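# Pass the ball by gutters into the roofed box

## Task

Get the ball out of the gutter where it starts and into the roofed box, which is open on one side and stands at a different arm. Pouring it from one gutter to another and then into the box is allowed. The task fails if the box is moved, raised, rotated or tilted beyond a small amount. It also fails if the ball drops noticeably below the table surfaces while no robot is carrying it. A gutter holds the ball only while its open end is higher; holding its handle vertical lets the ball roll out. Arm mounts (metres, heading in degrees counter-clockwise from +x): arm1 x=-1.71 y=+0.55 z=+0.92 heading -13; arm2 x=+0.00 y=+0.09 z=+0.92 heading -88; arm3 x=+1.71 y=+0.30 z=+0.94 heading -166. At the end, open the grippers and pull the arms away. The result only counts if the ball stays in the box without any robot holding it there.

## Robot and tools

Setup: three identical i2rt Big YAM arms named arm1, arm2 and arm3. Each has six revolute joints, a two-finger gripper and a wrist camera. With joints 1 and 6 at zero and the hand level and pointing forward, the wrist camera rides on top of the hand, looking toward the fingertips. The hand reaches roughly 1.0 m from the joint-1 axis at full extension. Fixed room cameras: cam_end_1, cam_end_2, cam_gap_1, cam_gap_2, cam_side, cam_top. Wrist cameras: arm1_cam_wrist, arm2_cam_wrist, arm3_cam_wrist (504x504 fisheye). Room images are 896x504; cam_top is a wide overhead view.

Frame: one shared world frame, origin on the floor, +z up. The hand point is midway between the fingertips; its z axis runs along the fingers, and the fingers open and close along its y axis. Arm bases: arm1 (-1.71, 0.55, 0.92) heading -13 deg; arm2 (0.00, 0.09, 0.92) heading -88 deg; arm3 (1.71, 0.30, 0.94) heading -166 deg. Headings are counter-clockwise from +x.

Tool execute_actions: argument "actions" is a list holding either no entry or exactly one action object. That object has optional keys "arm1", "arm2", "arm3"; under each sits "joints", a dictionary mapping joint names to absolute targets (not offsets). All arms named start together and may finish at different moments. Joint names, units and ranges: joint1_rad -2.879 to 2.879 (base yaw; positive is counter-clockwise seen from above; zero points along the base heading); joint2_rad 0 to 3.141 (shoulder; zero has the upper arm lying back roughly level, increasing raises it and then tips it forward); joint3_rad 0 to 3.019 (elbow; zero is fully folded, increasing opens it); joint4_rad -1.692 to 1.57 (wrist pitch; positive tilts fingers up); joint5_rad -1.57 to 1.57 (sideways wrist swing; positive toward the arm's right); joint6_rad -2.094 to 2.094 (hand roll; positive is clockwise viewed from behind the hand); gripper_m 0 to 0.093 metres of fingertip separation. Arrival tolerances are ±0.045, ±0.14, ±0.09, ±0.055, ±0.03, ±0.035 rad and ±0.003 m. Optional "cameras" lists camera names to return; omitted, null or ["all"] gives all, [] gives none. Any unknown key, camera name or out-of-range number rejects the entire call and nothing moves. An empty actions list just reports state and images. Joints or arms not mentioned may keep driving toward earlier targets.

Tool wait: "seconds" from 0 to 10; commands nothing new and returns the same report as an empty action.

Tool zoom_image: "camera" plus "region" [x0, y0, x1, y1] in pixels, origin top-left, at most 504 by 504, applied to that camera's latest full image.

Tool finished_scene: "scene" integer; ends the current scene irreversibly and reports success. Only call it once the ball rests in the box on its own and the arms have released and backed off.

Reading results: the "pictures" line gives the order of returned images. joint_status tells how each commanded motion ended. "off_target": stopped short and may still be pushing. "contact_stop" or "time_out": the old target is dropped and the joint holds where it stopped, though a timed-out joint may keep a nearby target (within 0.375, 0.375, 0.113, 0.225, 0.075, 0.3 rad for joints 1-6), keep pushing, and move on by itself if freed; on_its_own lists such joints. In on_its_own, "held at" is the held target, not the actual position. "joint command not followed" (often with a "cause:" line) means a self/inter-arm collision check blocked that arm's joint targets, shown per joint as "not_followed"; the gripper part still runs, and blocked targets may be retried on later actions. To relieve a push, command the joint's reported position. Tiny target changes may not move a joint at all. A loaded joint held up tends to sag.

Heat: sustained pushing or holding warms motors. MOTOR HOT appears from 85 °C; at 100 °C an OVER-TEMPERATURE FAULT makes that arm go limp and drop until cooled, and its unmet keys show "limit_stop_at_motor_heat" (resend them afterward). A reported stop cancels the remaining execute_actions, wait and finished_scene calls in that reply.

Cautions: the arms do not halt on contact and can push hard. Avoid arm-to-arm squeezes (that ends the run) and hard strikes; the collision check may be late and ignores fingers, gripper housings and wrist cameras. Joints move at differing speeds, so the hand may sweep wide between postures; plan clearance. Never nudge, lift, rotate or tilt the box. Keep the ball above table height unless carried; tilt gutters gently so the ball rolls where intended, and remember a gutter with its handle vertical spills the ball. Don't knock anything out of the work area; loose objects may get brief random pushes. Avoid drops, slips and slams, and keep actions short and efficient.

Each tool is called as name([rows], argument=value, ...), one row to a line, values as JSON.

## Session

I'll start by looking at the current state and images.

execute_actions(actions=[])

Scene clock: 0.00 s.
arm1.joint_positions: joint1_rad=-0.441 joint2_rad=+0.288 joint3_rad=+1.404 joint4_rad=-1.318 joint5_rad=+0.157 joint6_rad=+0.621 gripper_m=+0.095
arm1.joint_status: not commanded
arm1.hand: x=-1.6732 y=+0.4737 z=+1.5147 quat_wxyz=(-0.631, -0.508, -0.582, +0.073) (m; scene frame)
arm2.joint_positions: joint1_rad=-0.867 joint2_rad=+0.606 joint3_rad=+1.356 joint4_rad=-1.162 joint5_rad=-0.057 joint6_rad=+0.017 gripper_m=+0.094
arm2.joint_status: not commanded
arm2.hand: x=-0.1837 y=-0.0909 z=+1.4837 quat_wxyz=(-0.228, -0.777, -0.311, +0.497) (m; scene frame)
arm3.joint_positions: joint1_rad=+0.291 joint2_rad=+0.582 joint3_rad=+1.649 joint4_rad=-1.508 joint5_rad=-0.196 joint6_rad=+0.310 gripper_m=+0.095
arm3.joint_status: not commanded
arm3.hand: x=+1.6005 y=+0.1958 z=+1.5655 quat_wxyz=(-0.292, -0.832, -0.144, +0.450) (m; scene frame)
pictures: arm1_cam_wrist, arm2_cam_wrist, arm3_cam_wrist, cam_end_1, cam_end_2, cam_gap_1, cam_gap_2, cam_side, cam_top
Images, in order (width x height): arm1_cam_wrist 504x504, arm2_cam_wrist 504x504, arm3_cam_wrist 504x504, cam_end_1 896x504, cam_end_2 896x504, cam_gap_1 896x504, cam_gap_2 896x504, cam_side 896x504, cam_top 896x504.

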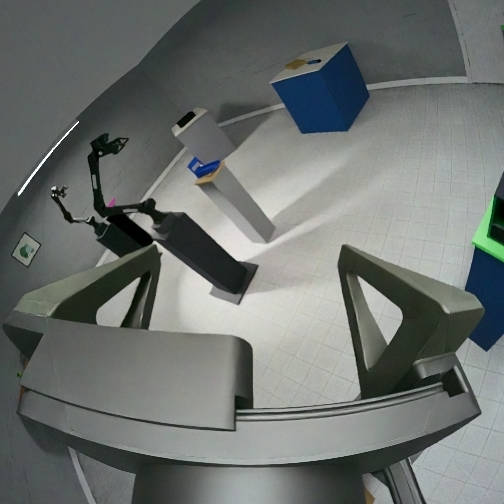

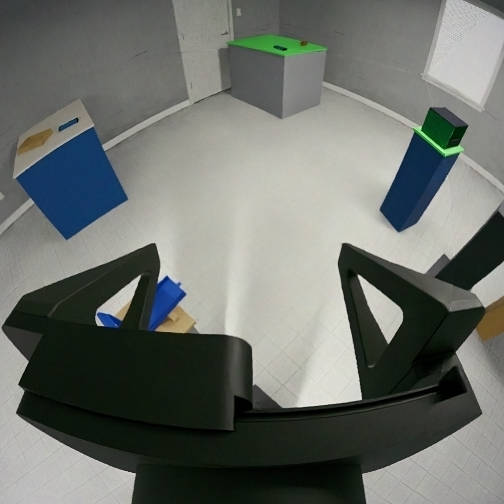

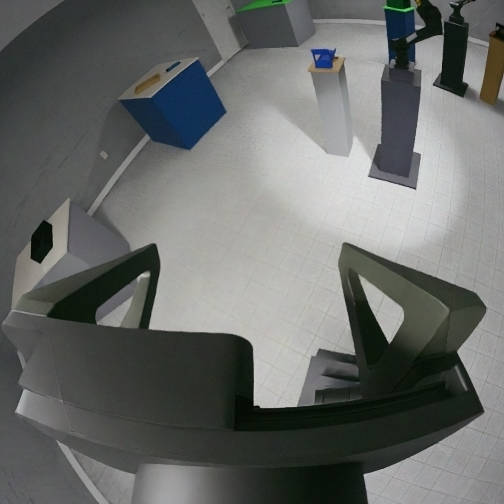

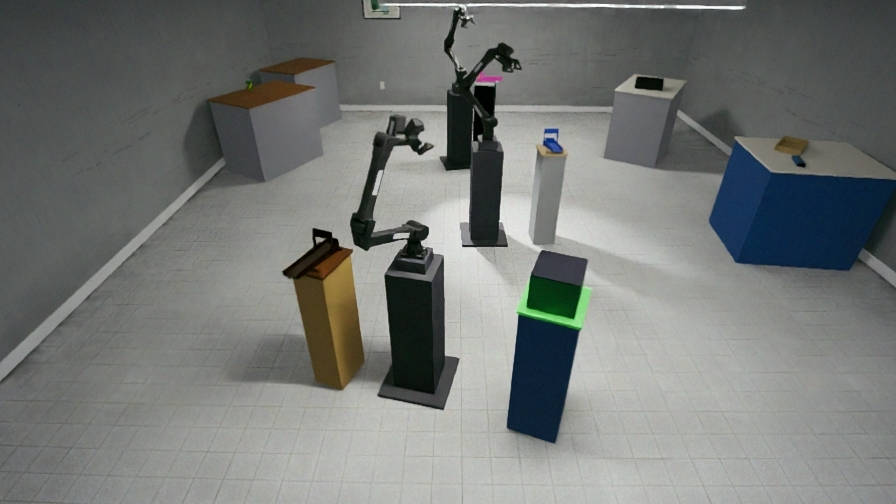

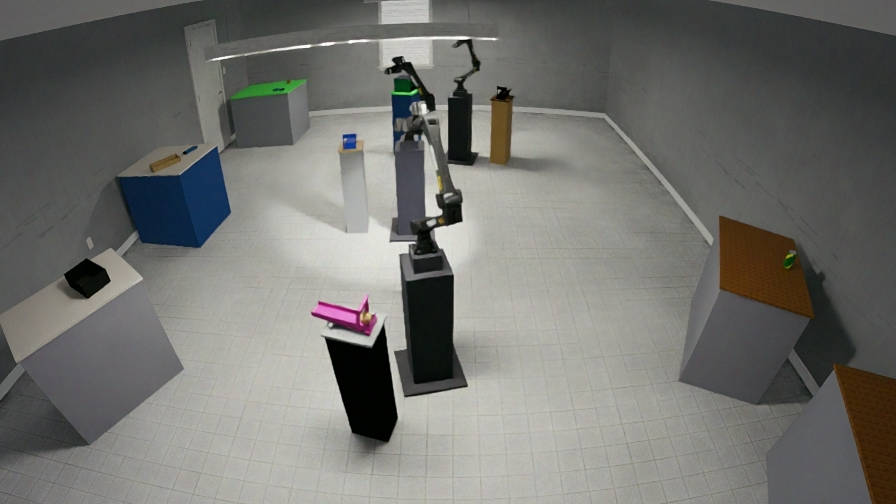

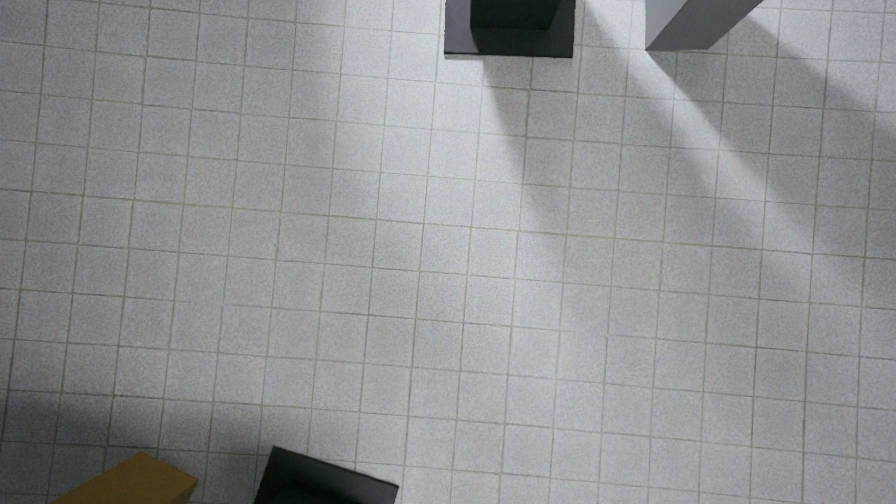

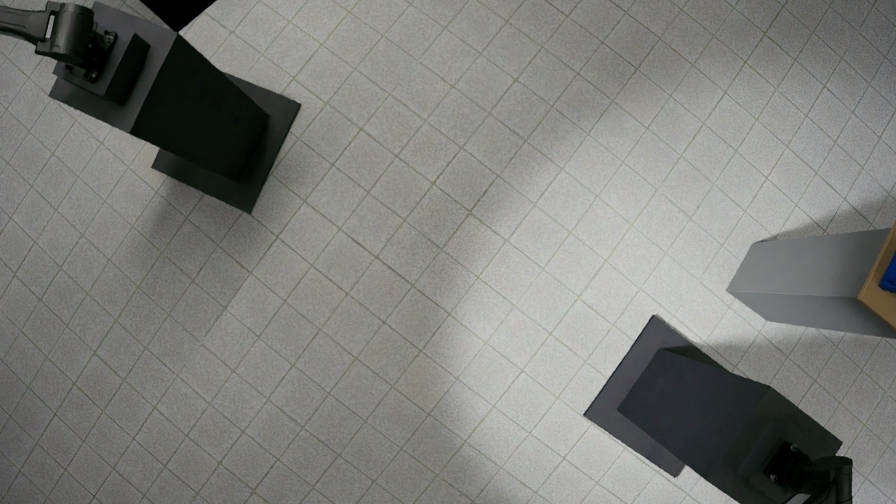

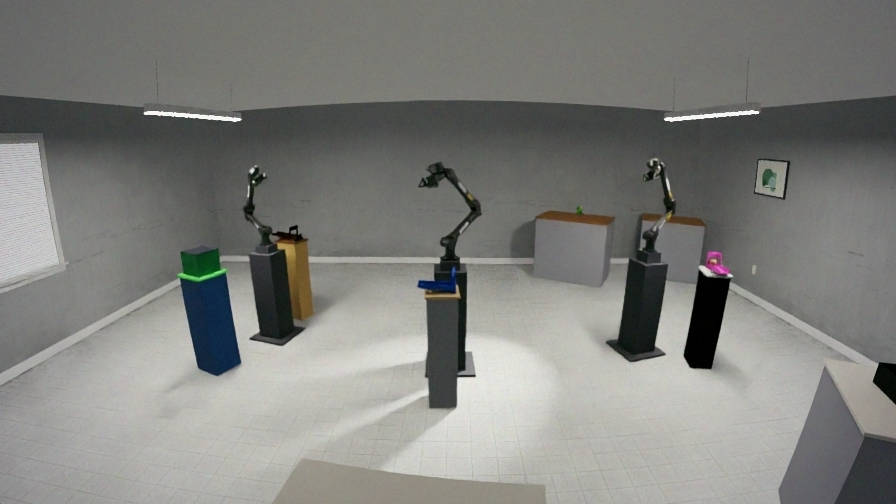

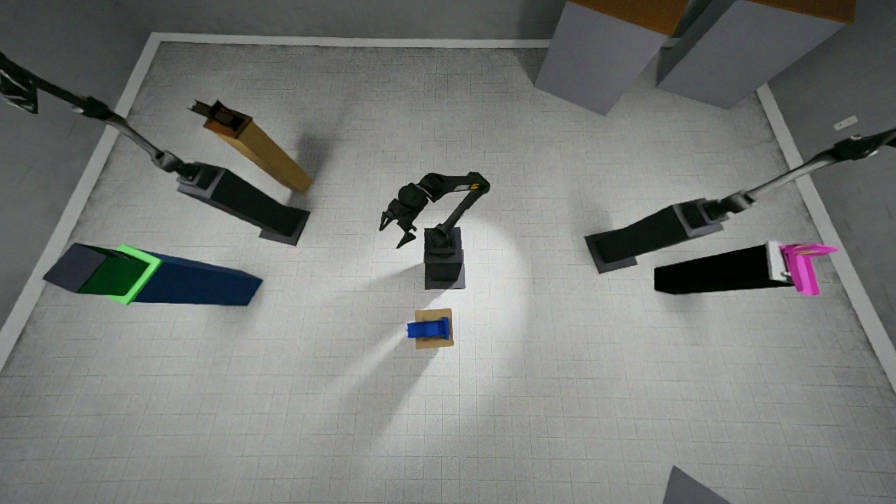

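zoom_image(camera="cam_end_2", region=[290, 270, 410, 360])

zoom_image(camera="cam_end_1", region=[260, 200, 620, 350])

zoom_image(camera="cam_side", region=[400, 250, 500, 320])

zoom_image(camera="cam_top", region=[380, 290, 480, 360])

Region (290, 270, 410, 360) of cam_end_2's 896x504 image, scaled by 4.200, with more detail than that image has; it fills the top 378 rows of this view, and the rest is white.

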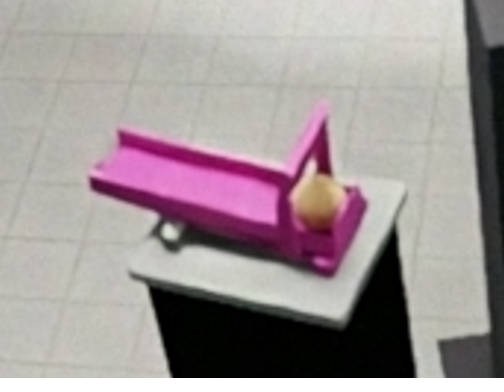

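Region (260, 200, 620, 350) of cam_end_1's 896x504 image, scaled by 1.400, with more detail than that image has; it fills the top 210 rows of this view, and the rest is white.

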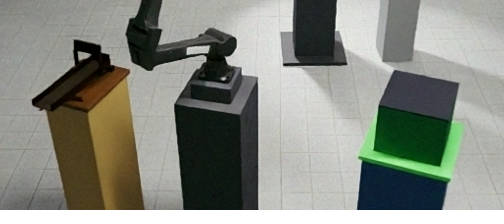

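Region (400, 250, 500, 320) of cam_side's 896x504 image, scaled by 5.040, with more detail than that image has; it fills the top 353 rows of this view, and the rest is white.

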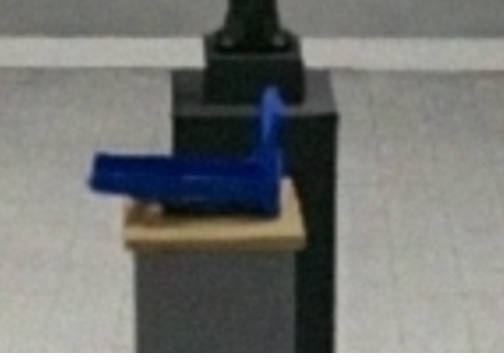

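Region (380, 290, 480, 360) of cam_top's 896x504 image, scaled by 5.040, with more detail than that image has; it fills the top 353 rows of this view, and the rest is white.

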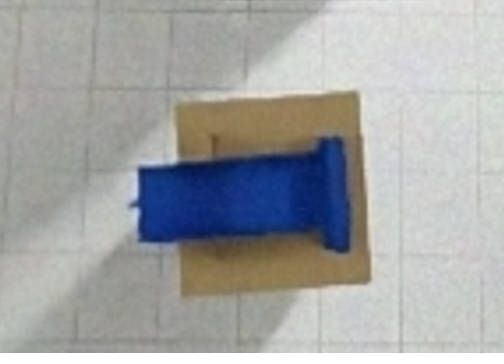

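zoom_image(camera="arm2_cam_wrist", region=[390, 80, 500, 190])

zoom_image(camera="cam_side", region=[160, 210, 330, 310])

zoom_image(camera="cam_side", region=[670, 230, 770, 300])

zoom_image(camera="cam_top", region=[740, 220, 860, 310])

zoom_image(camera="cam_top", region=[30, 80, 290, 320])

Region (390, 80, 500, 190) of arm2_cam_wrist's 504x504 image, scaled by 4.582, with more detail than that image has.

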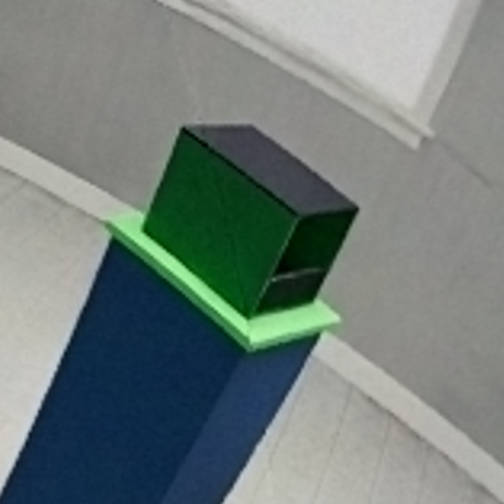

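Region (160, 210, 330, 310) of cam_side's 896x504 image, scaled by 2.965, with more detail than that image has; it fills the top 296 rows of this view, and the rest is white.

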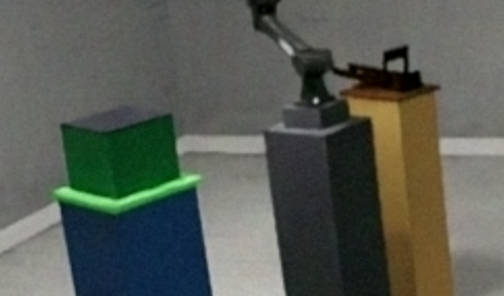

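Region (670, 230, 770, 300) of cam_side's 896x504 image, scaled by 5.040, with more detail than that image has; it fills the top 353 rows of this view, and the rest is white.

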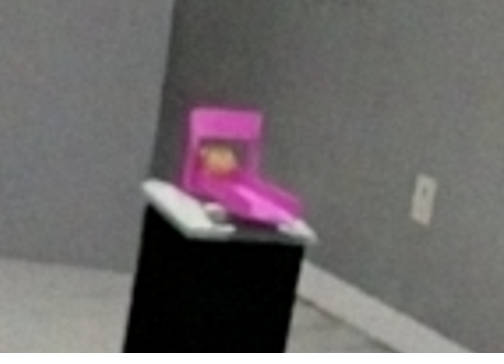

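Region (740, 220, 860, 310) of cam_top's 896x504 image, scaled by 4.200, with more detail than that image has; it fills the top 378 rows of this view, and the rest is white.

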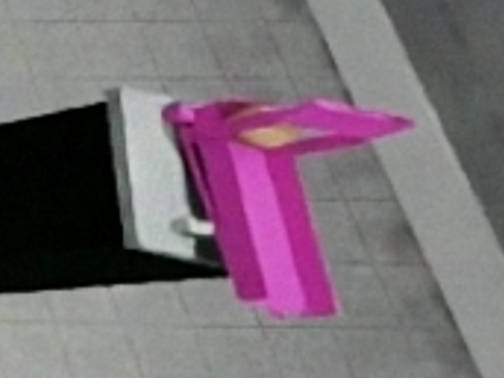

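Region (30, 80, 290, 320) of cam_top's 896x504 image, scaled by 1.938, with more detail than that image has; it fills the top 465 rows of this view, and the rest is white.

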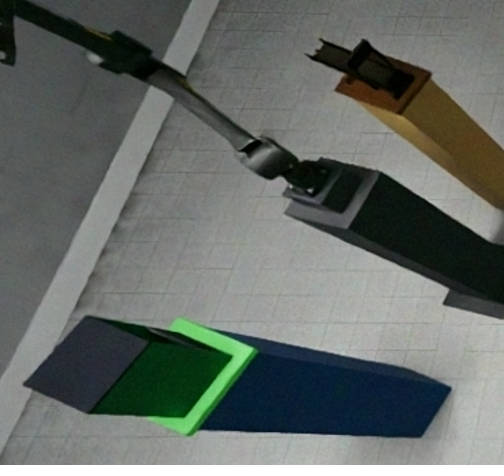

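execute_actions([
  {"arm1":{"joints":{"joint1_rad":1.6,"joint2_rad":1.5,"joint3_rad":1.8,"joint4_rad":-1.5,"joint5_rad":0,"joint6_rad":0}},"arm2":{"joints":{"joint1_rad":0.0,"joint2_rad":1.5,"joint3_rad":1.8,"joint4_rad":-1.5,"joint5_rad":0,"joint6_rad":0}},"arm3":{"joints":{"joint1_rad":2.15,"joint2_rad":1.5,"joint3_rad":1.8,"joint4_rad":-1.5,"joint5_rad":0,"joint6_rad":0}}},
], cameras=["arm1_cam_wrist","arm2_cam_wrist","arm3_cam_wrist","cam_side","cam_top"])

Scene clock: 4.27 s.
arm1.joint_positions: joint1_rad=+1.598 joint2_rad=+1.491 joint3_rad=+1.791 joint4_rad=-1.487 joint5_rad=-0.002 joint6_rad=+0.013 gripper_m=+0.095
arm1.joint_status: all done
arm1.hand: x=-1.6142 y=+1.0545 z=+1.3198 quat_wxyz=(-0.153, +0.614, -0.765, -0.120) (m; scene frame)
arm2.joint_positions: joint1_rad=+0.010 joint2_rad=+1.514 joint3_rad=+1.775 joint4_rad=-1.492 joint5_rad=+0.000 joint6_rad=+0.008 gripper_m=+0.094
arm2.joint_status: all done
arm2.hand: x=+0.0238 y=-0.4308 z=+1.3009 quat_wxyz=(-0.126, -0.682, -0.711, +0.115) (m; scene frame)
arm3.joint_positions: joint1_rad=+2.154 joint2_rad=+1.492 joint3_rad=+1.782 joint4_rad=-1.496 joint5_rad=+0.000 joint6_rad=+0.006 gripper_m=+0.095
arm3.joint_status: all done
arm3.hand: x=+2.0878 y=-0.0511 z=+1.3353 quat_wxyz=(-0.172, -0.363, -0.914, +0.063) (m; scene frame)
pictures: arm1_cam_wrist, arm2_cam_wrist, arm3_cam_wrist, cam_side, cam_top
Images, in order (width x height): arm1_cam_wrist 504x504, arm2_cam_wrist 504x504, arm3_cam_wrist 504x504, cam_side 896x504, cam_top 896x504.

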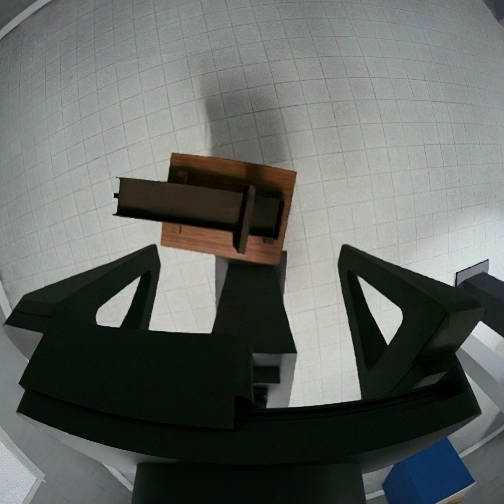

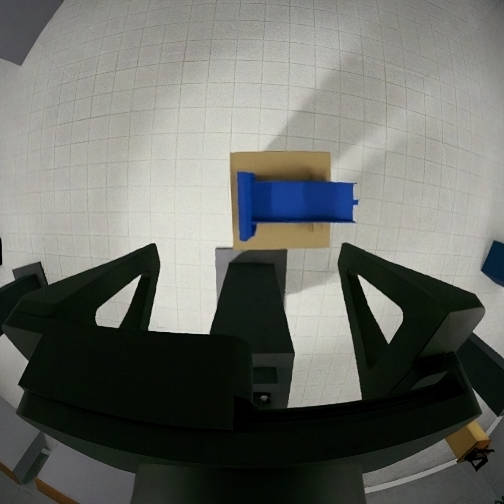

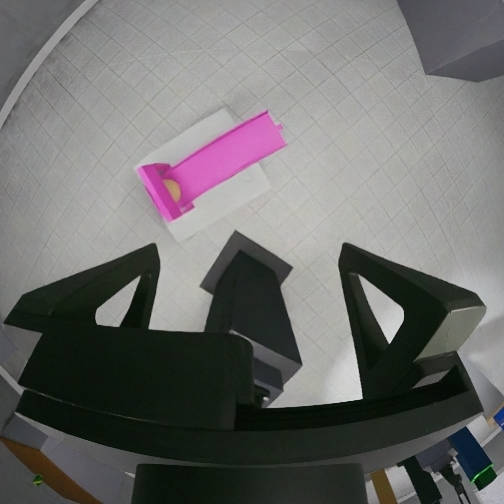

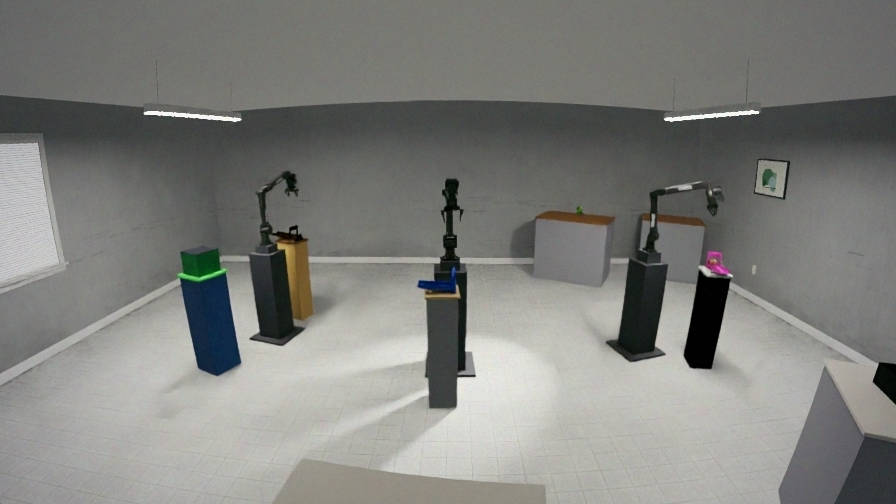

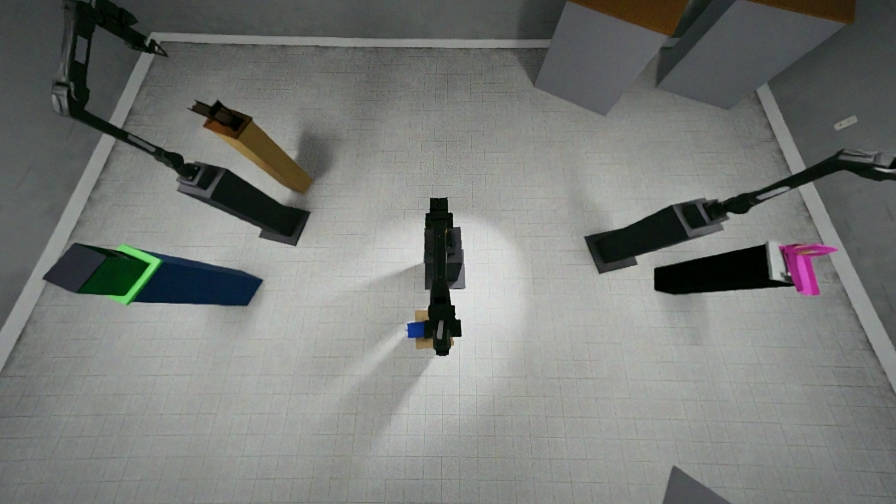

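execute_actions([
  {"arm1":{"joints":{"joint4_rad":-0.3}},"arm2":{"joints":{"joint3_rad":2.6}},"arm3":{"joints":{"joint2_rad":0.8}}},
], cameras=["cam_side"])

Scene clock: 6.80 s.
arm1.joint_positions: joint1_rad=+1.598 joint2_rad=+1.491 joint3_rad=+1.791 joint4_rad=-0.320 joint5_rad=-0.002 joint6_rad=+0.013 gripper_m=+0.095
arm1.joint_status: all done
arm1.hand: x=-1.5855 y=+1.2038 z=+1.5441 quat_wxyz=(-0.545, +0.448, -0.552, -0.444) (m; scene frame)
arm2.joint_positions: joint1_rad=+0.010 joint2_rad=+1.484 joint3_rad=+2.581 joint4_rad=-1.498 joint5_rad=+0.000 joint6_rad=+0.008 gripper_m=+0.094
arm2.joint_status: all done
arm2.hand: x=+0.0181 y=-0.3681 z=+1.6792 quat_wxyz=(-0.405, -0.577, -0.600, +0.378) (m; scene frame)
arm3.joint_positions: joint1_rad=+2.154 joint2_rad=+0.806 joint3_rad=+1.803 joint4_rad=-1.496 joint5_rad=+0.000 joint6_rad=+0.006 gripper_m=+0.095
arm3.joint_status: all done
arm3.hand: x=+1.8796 y=+0.1401 z=+1.5951 quat_wxyz=(-0.479, -0.318, -0.798, +0.183) (m; scene frame)
pictures: cam_side
Images, in order (width x height): cam_side 896x504.

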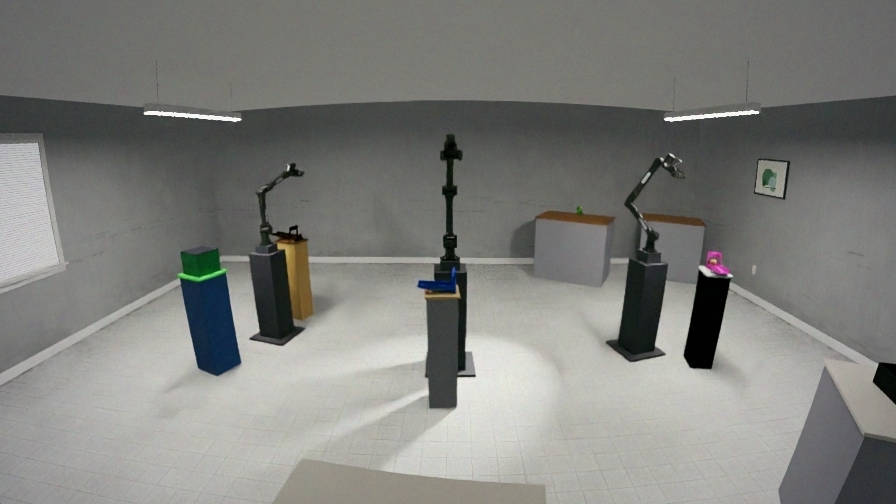

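execute_actions([
  {"arm1":{"joints":{"joint1_rad":1.612,"joint2_rad":1.70,"joint3_rad":1.57,"joint4_rad":-1.43,"joint5_rad":0,"joint6_rad":0.16}},"arm2":{"joints":{"joint1_rad":0.026,"joint2_rad":1.716,"joint3_rad":1.59,"joint4_rad":-1.436,"joint5_rad":0,"joint6_rad":0}},"arm3":{"joints":{"joint1_rad":2.44,"joint2_rad":1.85,"joint3_rad":1.72,"joint4_rad":-1.434,"joint5_rad":0,"joint6_rad":-0.26}}},
], cameras=["arm1_cam_wrist","arm2_cam_wrist","arm3_cam_wrist","cam_side","cam_end_1","cam_end_2"])

Scene clock: 9.87 s.
arm1.joint_positions: joint1_rad=+1.598 joint2_rad=+1.684 joint3_rad=+1.553 joint4_rad=-1.418 joint5_rad=-0.002 joint6_rad=+0.145 gripper_m=+0.095
arm1.joint_status: all done
arm1.hand: x=-1.6117 y=+1.0554 z=+1.1247 quat_wxyz=(-0.014, +0.573, -0.820, -0.007) (m; scene frame)
arm2.joint_positions: joint1_rad=+0.014 joint2_rad=+1.739 joint3_rad=+1.593 joint4_rad=-1.434 joint5_rad=+0.000 joint6_rad=+0.008 gripper_m=+0.094
arm2.joint_status: all done
arm2.hand: x=+0.0274 y=-0.4398 z=+1.1128 quat_wxyz=(+0.000, -0.690, -0.724, -0.005) (m; scene frame)
arm3.joint_positions: joint1_rad=+2.439 joint2_rad=+1.860 joint3_rad=+1.710 joint4_rad=-1.434 joint5_rad=+0.000 joint6_rad=-0.253 gripper_m=+0.095
arm3.joint_status: all done
arm3.hand: x=+2.2224 y=+0.0440 z=+1.1146 quat_wxyz=(+0.003, -0.105, -0.994, -0.004) (m; scene frame)
pictures: arm1_cam_wrist, arm2_cam_wrist, arm3_cam_wrist, cam_end_1, cam_end_2, cam_side
Images, in order (width x height): arm1_cam_wrist 504x504, arm2_cam_wrist 504x504, arm3_cam_wrist 504x504, cam_end_1 896x504, cam_end_2 896x504, cam_side 896x504.

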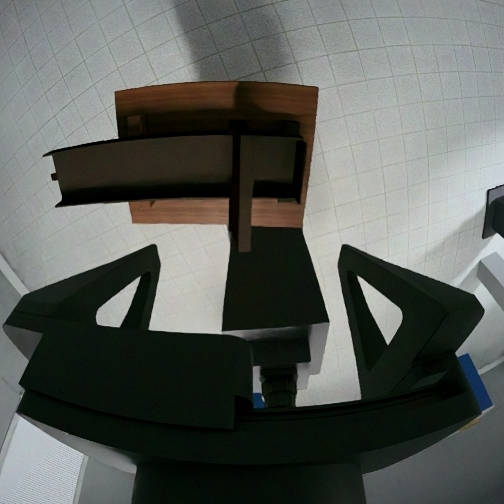

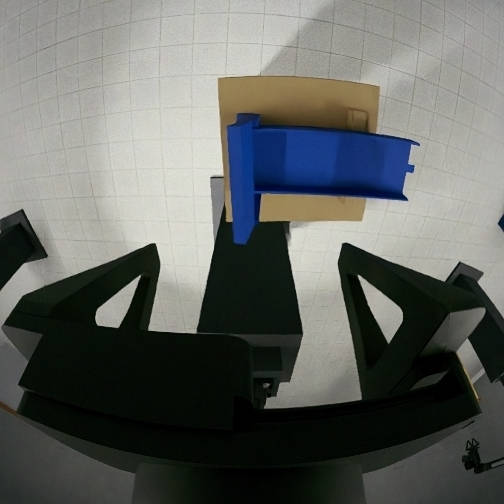

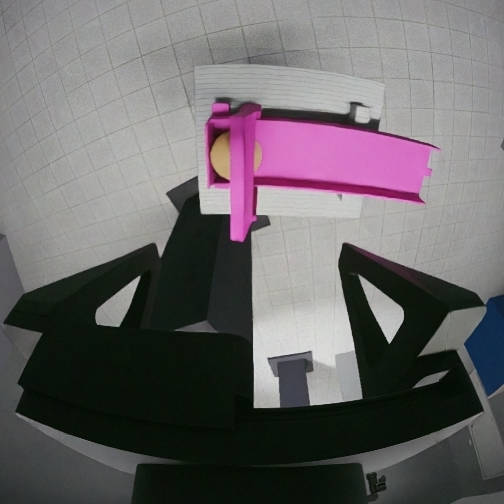

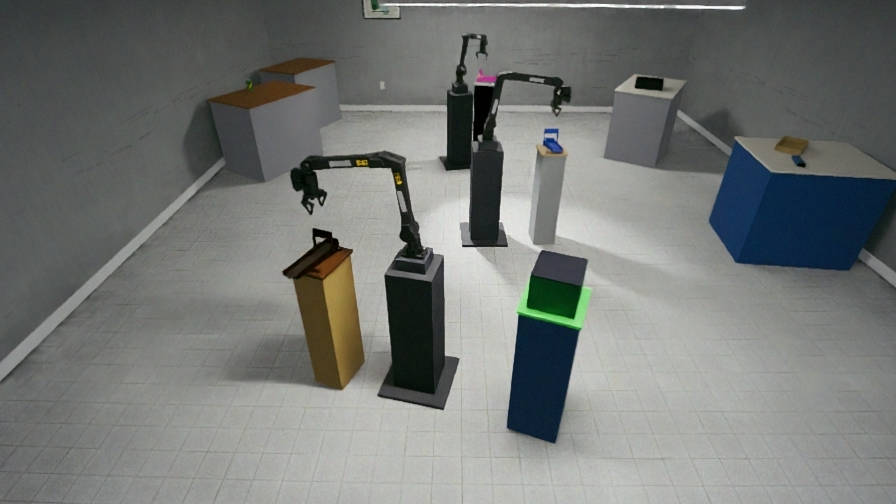

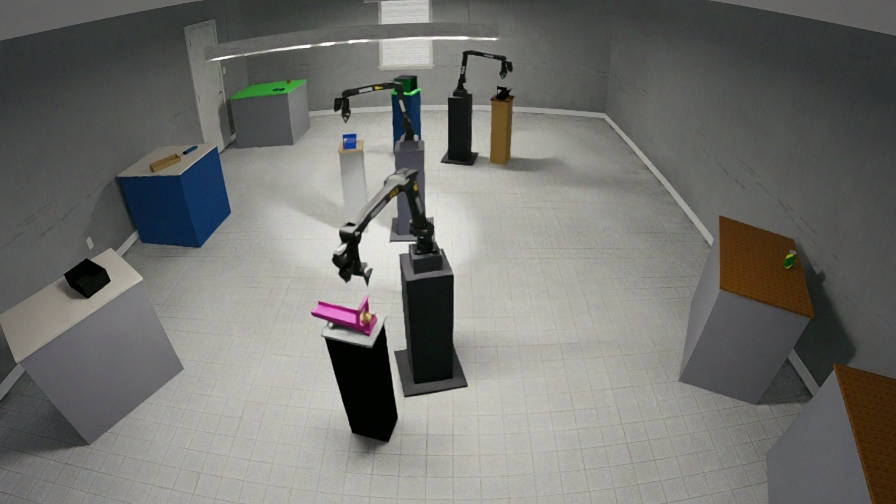

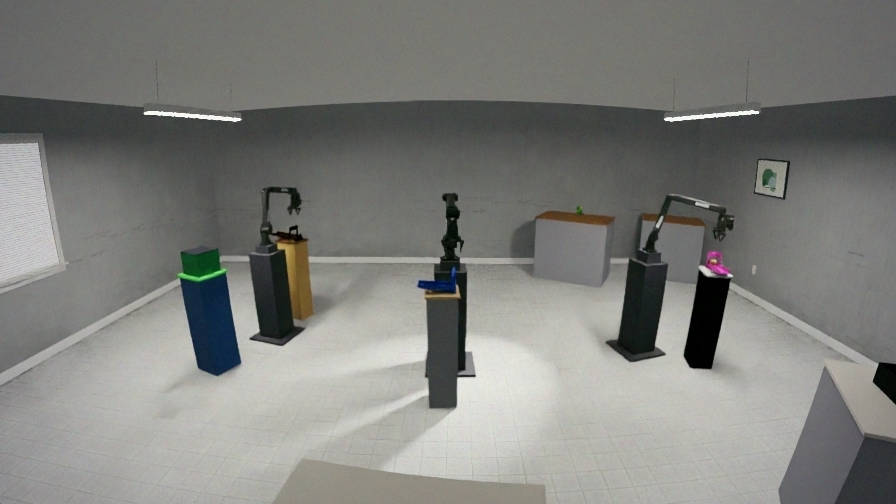

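Model works well. Let me zoom in on each handle.

zoom_image(camera="arm3_cam_wrist", region=[150, 60, 450, 270])

zoom_image(camera="arm2_cam_wrist", region=[150, 60, 450, 270])

zoom_image(camera="arm1_cam_wrist", region=[40, 60, 340, 270])

zoom_image(camera="cam_side", region=[410, 220, 500, 310])

zoom_image(camera="cam_end_2", region=[300, 240, 410, 350])

zoom_image(camera="cam_end_1", region=[270, 170, 380, 290])

Region (150, 60, 450, 270) of arm3_cam_wrist's 504x504 image, scaled by 1.680, with more detail than that image has; it fills the top 353 rows of this view, and the rest is white.

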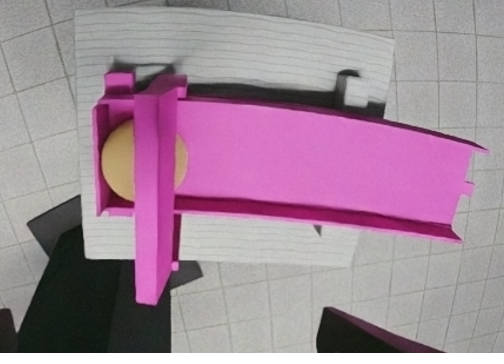

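Region (150, 60, 450, 270) of arm2_cam_wrist's 504x504 image, scaled by 1.680, with more detail than that image has; it fills the top 353 rows of this view, and the rest is white.

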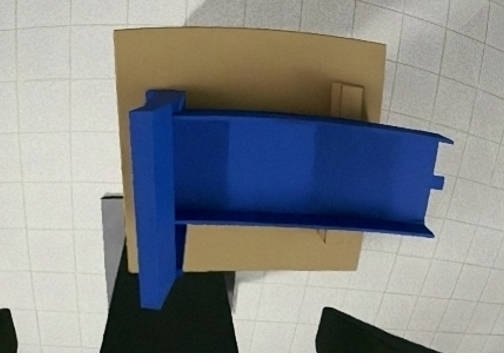

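Region (40, 60, 340, 270) of arm1_cam_wrist's 504x504 image, scaled by 1.680, with more detail than that image has; it fills the top 353 rows of this view, and the rest is white.

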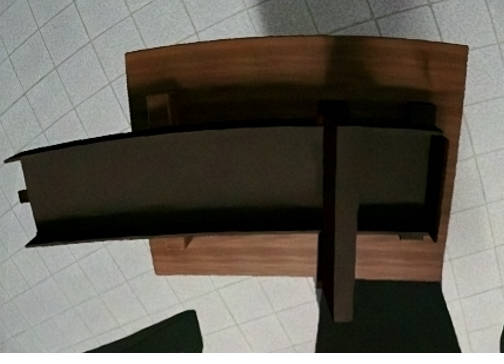

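Region (410, 220, 500, 310) of cam_side's 896x504 image, scaled by 5.600, with more detail than that image has.

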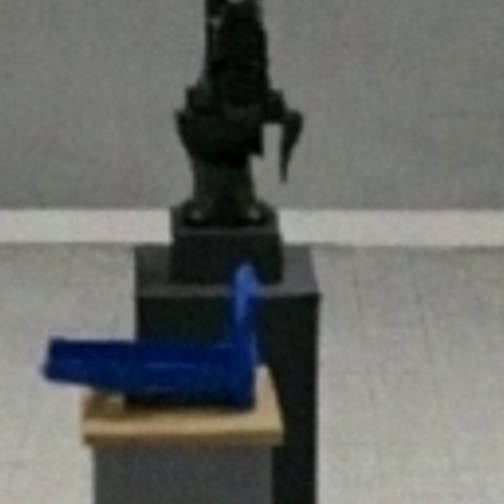

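Region (300, 240, 410, 350) of cam_end_2's 896x504 image, scaled by 4.582, with more detail than that image has.

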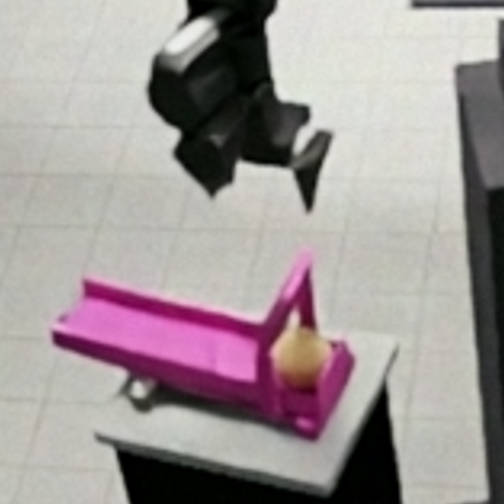

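Region (270, 170, 380, 290) of cam_end_1's 896x504 image, scaled by 4.200, with more detail than that image has; it fills the left 462 columns of this view, and the rest is white.

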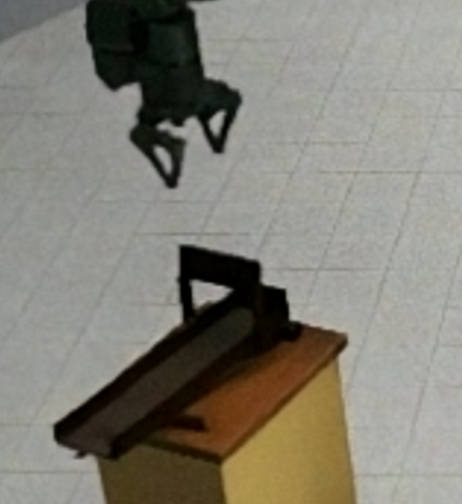

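execute_actions([
  {"arm1":{"joints":{"joint1_rad":1.555,"joint2_rad":1.73,"joint3_rad":1.41,"joint4_rad":-1.225,"joint5_rad":-0.14,"joint6_rad":0.10}},"arm2":{"joints":{"joint1_rad":0.08,"joint2_rad":1.75,"joint3_rad":1.40,"joint4_rad":-1.2,"joint5_rad":0.14,"joint6_rad":0.015}},"arm3":{"joints":{"joint1_rad":2.50,"joint2_rad":1.865,"joint3_rad":1.53,"joint4_rad":-1.18,"joint5_rad":0.166,"joint6_rad":-0.185}}},
], cameras=["arm1_cam_wrist","arm2_cam_wrist","arm3_cam_wrist","cam_side","cam_end_1","cam_end_2"])

Scene clock: 19.73 s.
arm1.joint_positions: joint1_rad=+1.560 joint2_rad=+1.724 joint3_rad=+1.420 joint4_rad=-1.238 joint5_rad=-0.137 joint6_rad=+0.115 gripper_m=+0.095
arm1.joint_status: all done
arm1.hand: x=-1.6139 y=+1.0593 z=+1.0576 quat_wxyz=(+0.027, +0.570, -0.819, -0.060) (m; scene frame)
arm2.joint_positions: joint1_rad=+0.083 joint2_rad=+1.739 joint3_rad=+1.398 joint4_rad=-1.210 joint5_rad=+0.136 joint6_rad=+0.008 gripper_m=+0.094
arm2.joint_status: all done
arm2.hand: x=+0.0399 y=-0.4290 z=+1.0424 quat_wxyz=(+0.034, -0.664, -0.745, +0.056) (m; scene frame)
arm3.joint_positions: joint1_rad=+2.506 joint2_rad=+1.860 joint3_rad=+1.532 joint4_rad=-1.189 joint5_rad=+0.162 joint6_rad=-0.192 gripper_m=+0.095
arm3.joint_status: all done
arm3.hand: x=+2.2285 y=+0.0531 z=+1.0515 quat_wxyz=(-0.006, -0.105, -0.991, +0.084) (m; scene frame)
pictures: arm1_cam_wrist, arm2_cam_wrist, arm3_cam_wrist, cam_end_1, cam_end_2, cam_side
Images, in order (width x height): arm1_cam_wrist 504x504, arm2_cam_wrist 504x504, arm3_cam_wrist 504x504, cam_end_1 896x504, cam_end_2 896x504, cam_side 896x504.

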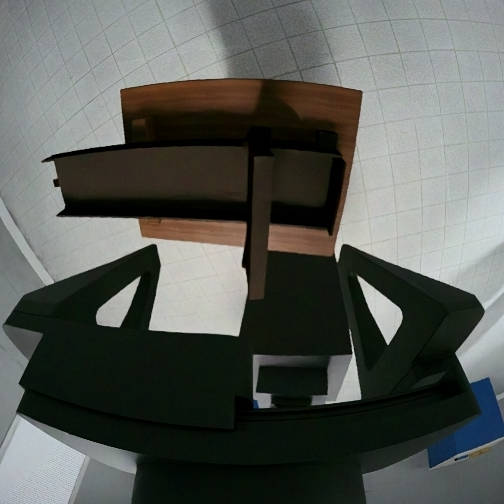

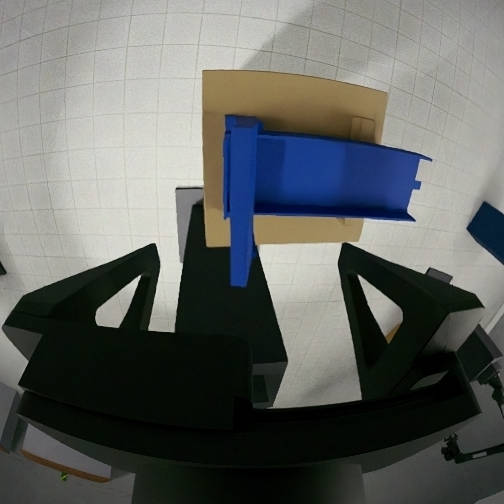

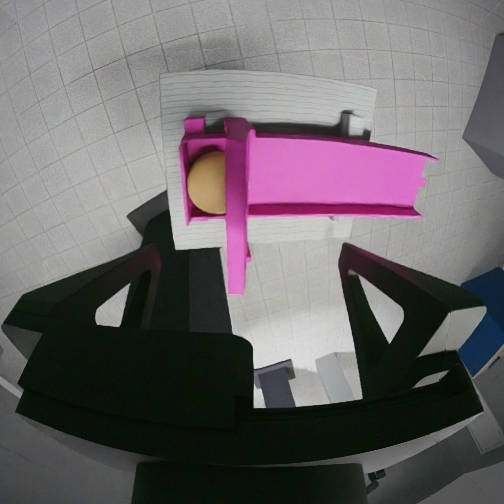

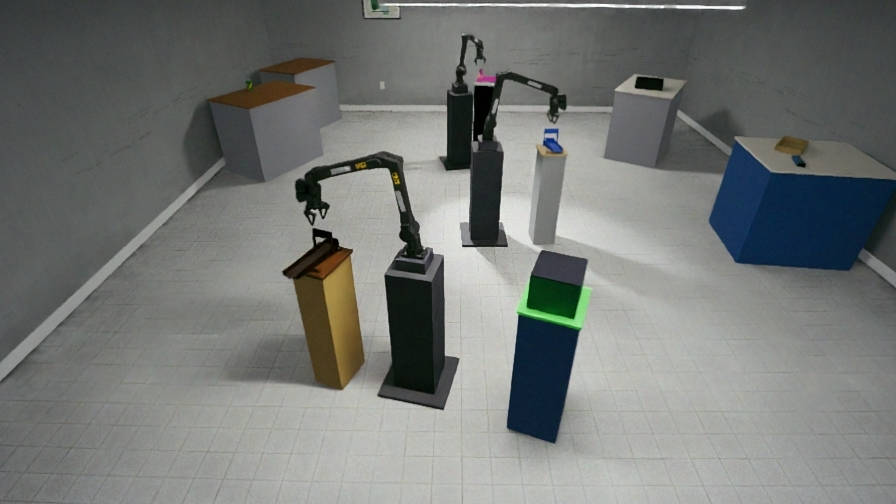

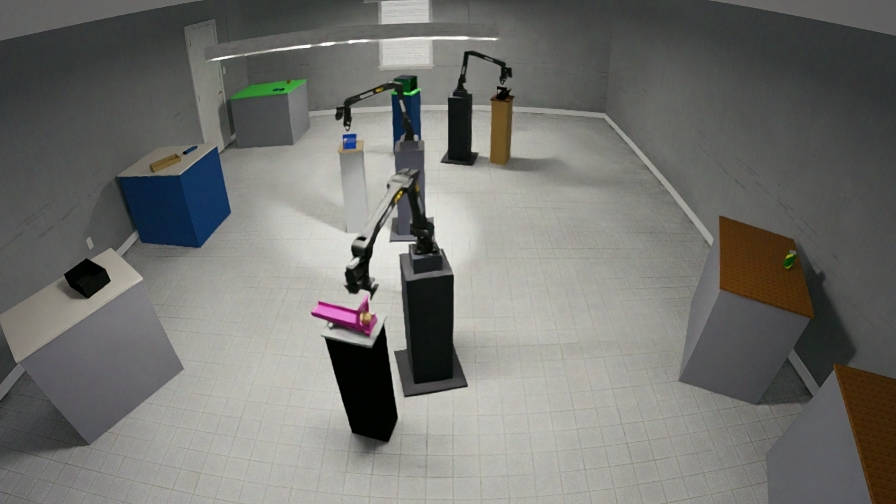

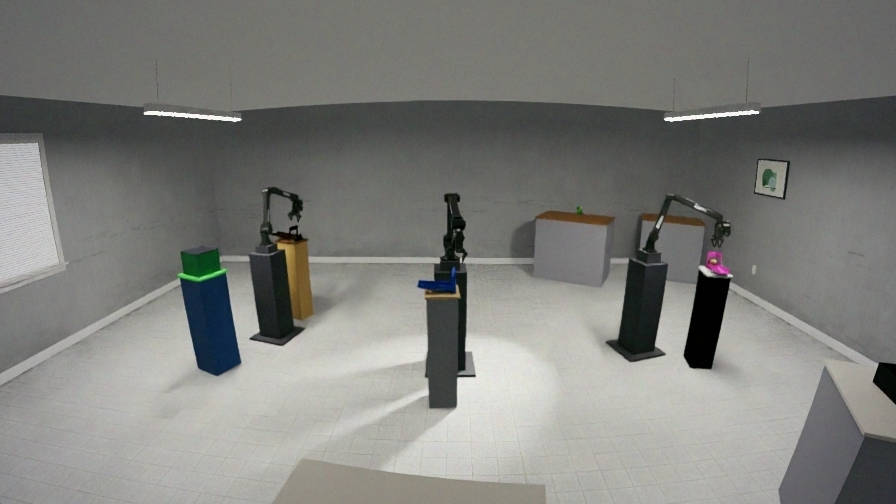

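zoom_image(camera="arm3_cam_wrist", region=[150, 100, 350, 310])

zoom_image(camera="arm2_cam_wrist", region=[150, 100, 350, 310])

zoom_image(camera="arm1_cam_wrist", region=[150, 100, 350, 310])

Region (150, 100, 350, 310) of arm3_cam_wrist's 504x504 image, scaled by 2.400, with more detail than that image has; it fills the left 480 columns of this view, and the rest is white.

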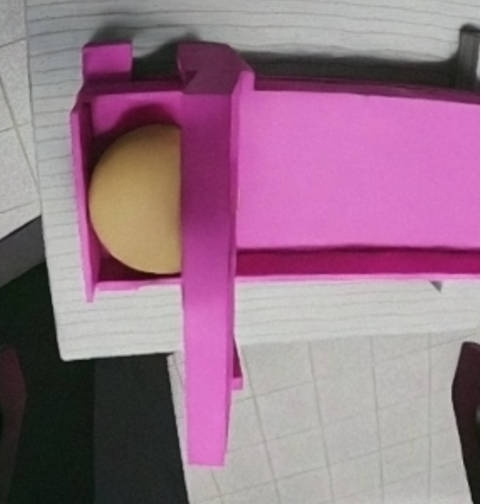

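Region (150, 100, 350, 310) of arm2_cam_wrist's 504x504 image, scaled by 2.400, with more detail than that image has; it fills the left 480 columns of this view, and the rest is white.

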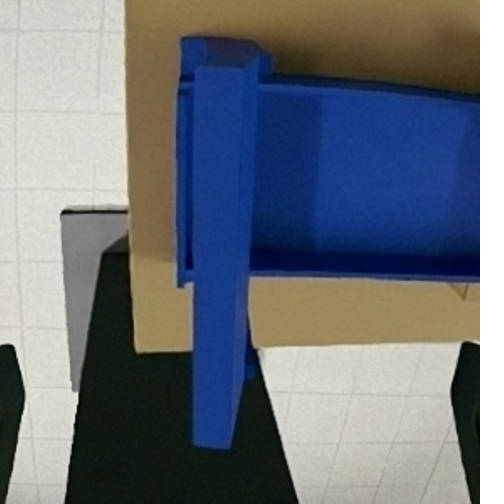

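Region (150, 100, 350, 310) of arm1_cam_wrist's 504x504 image, scaled by 2.400, with more detail than that image has; it fills the left 480 columns of this view, and the rest is white.

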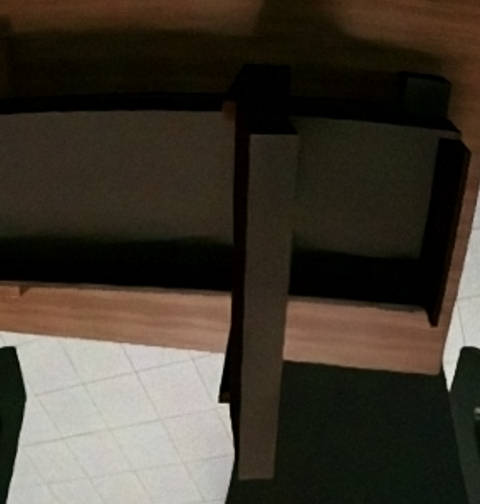

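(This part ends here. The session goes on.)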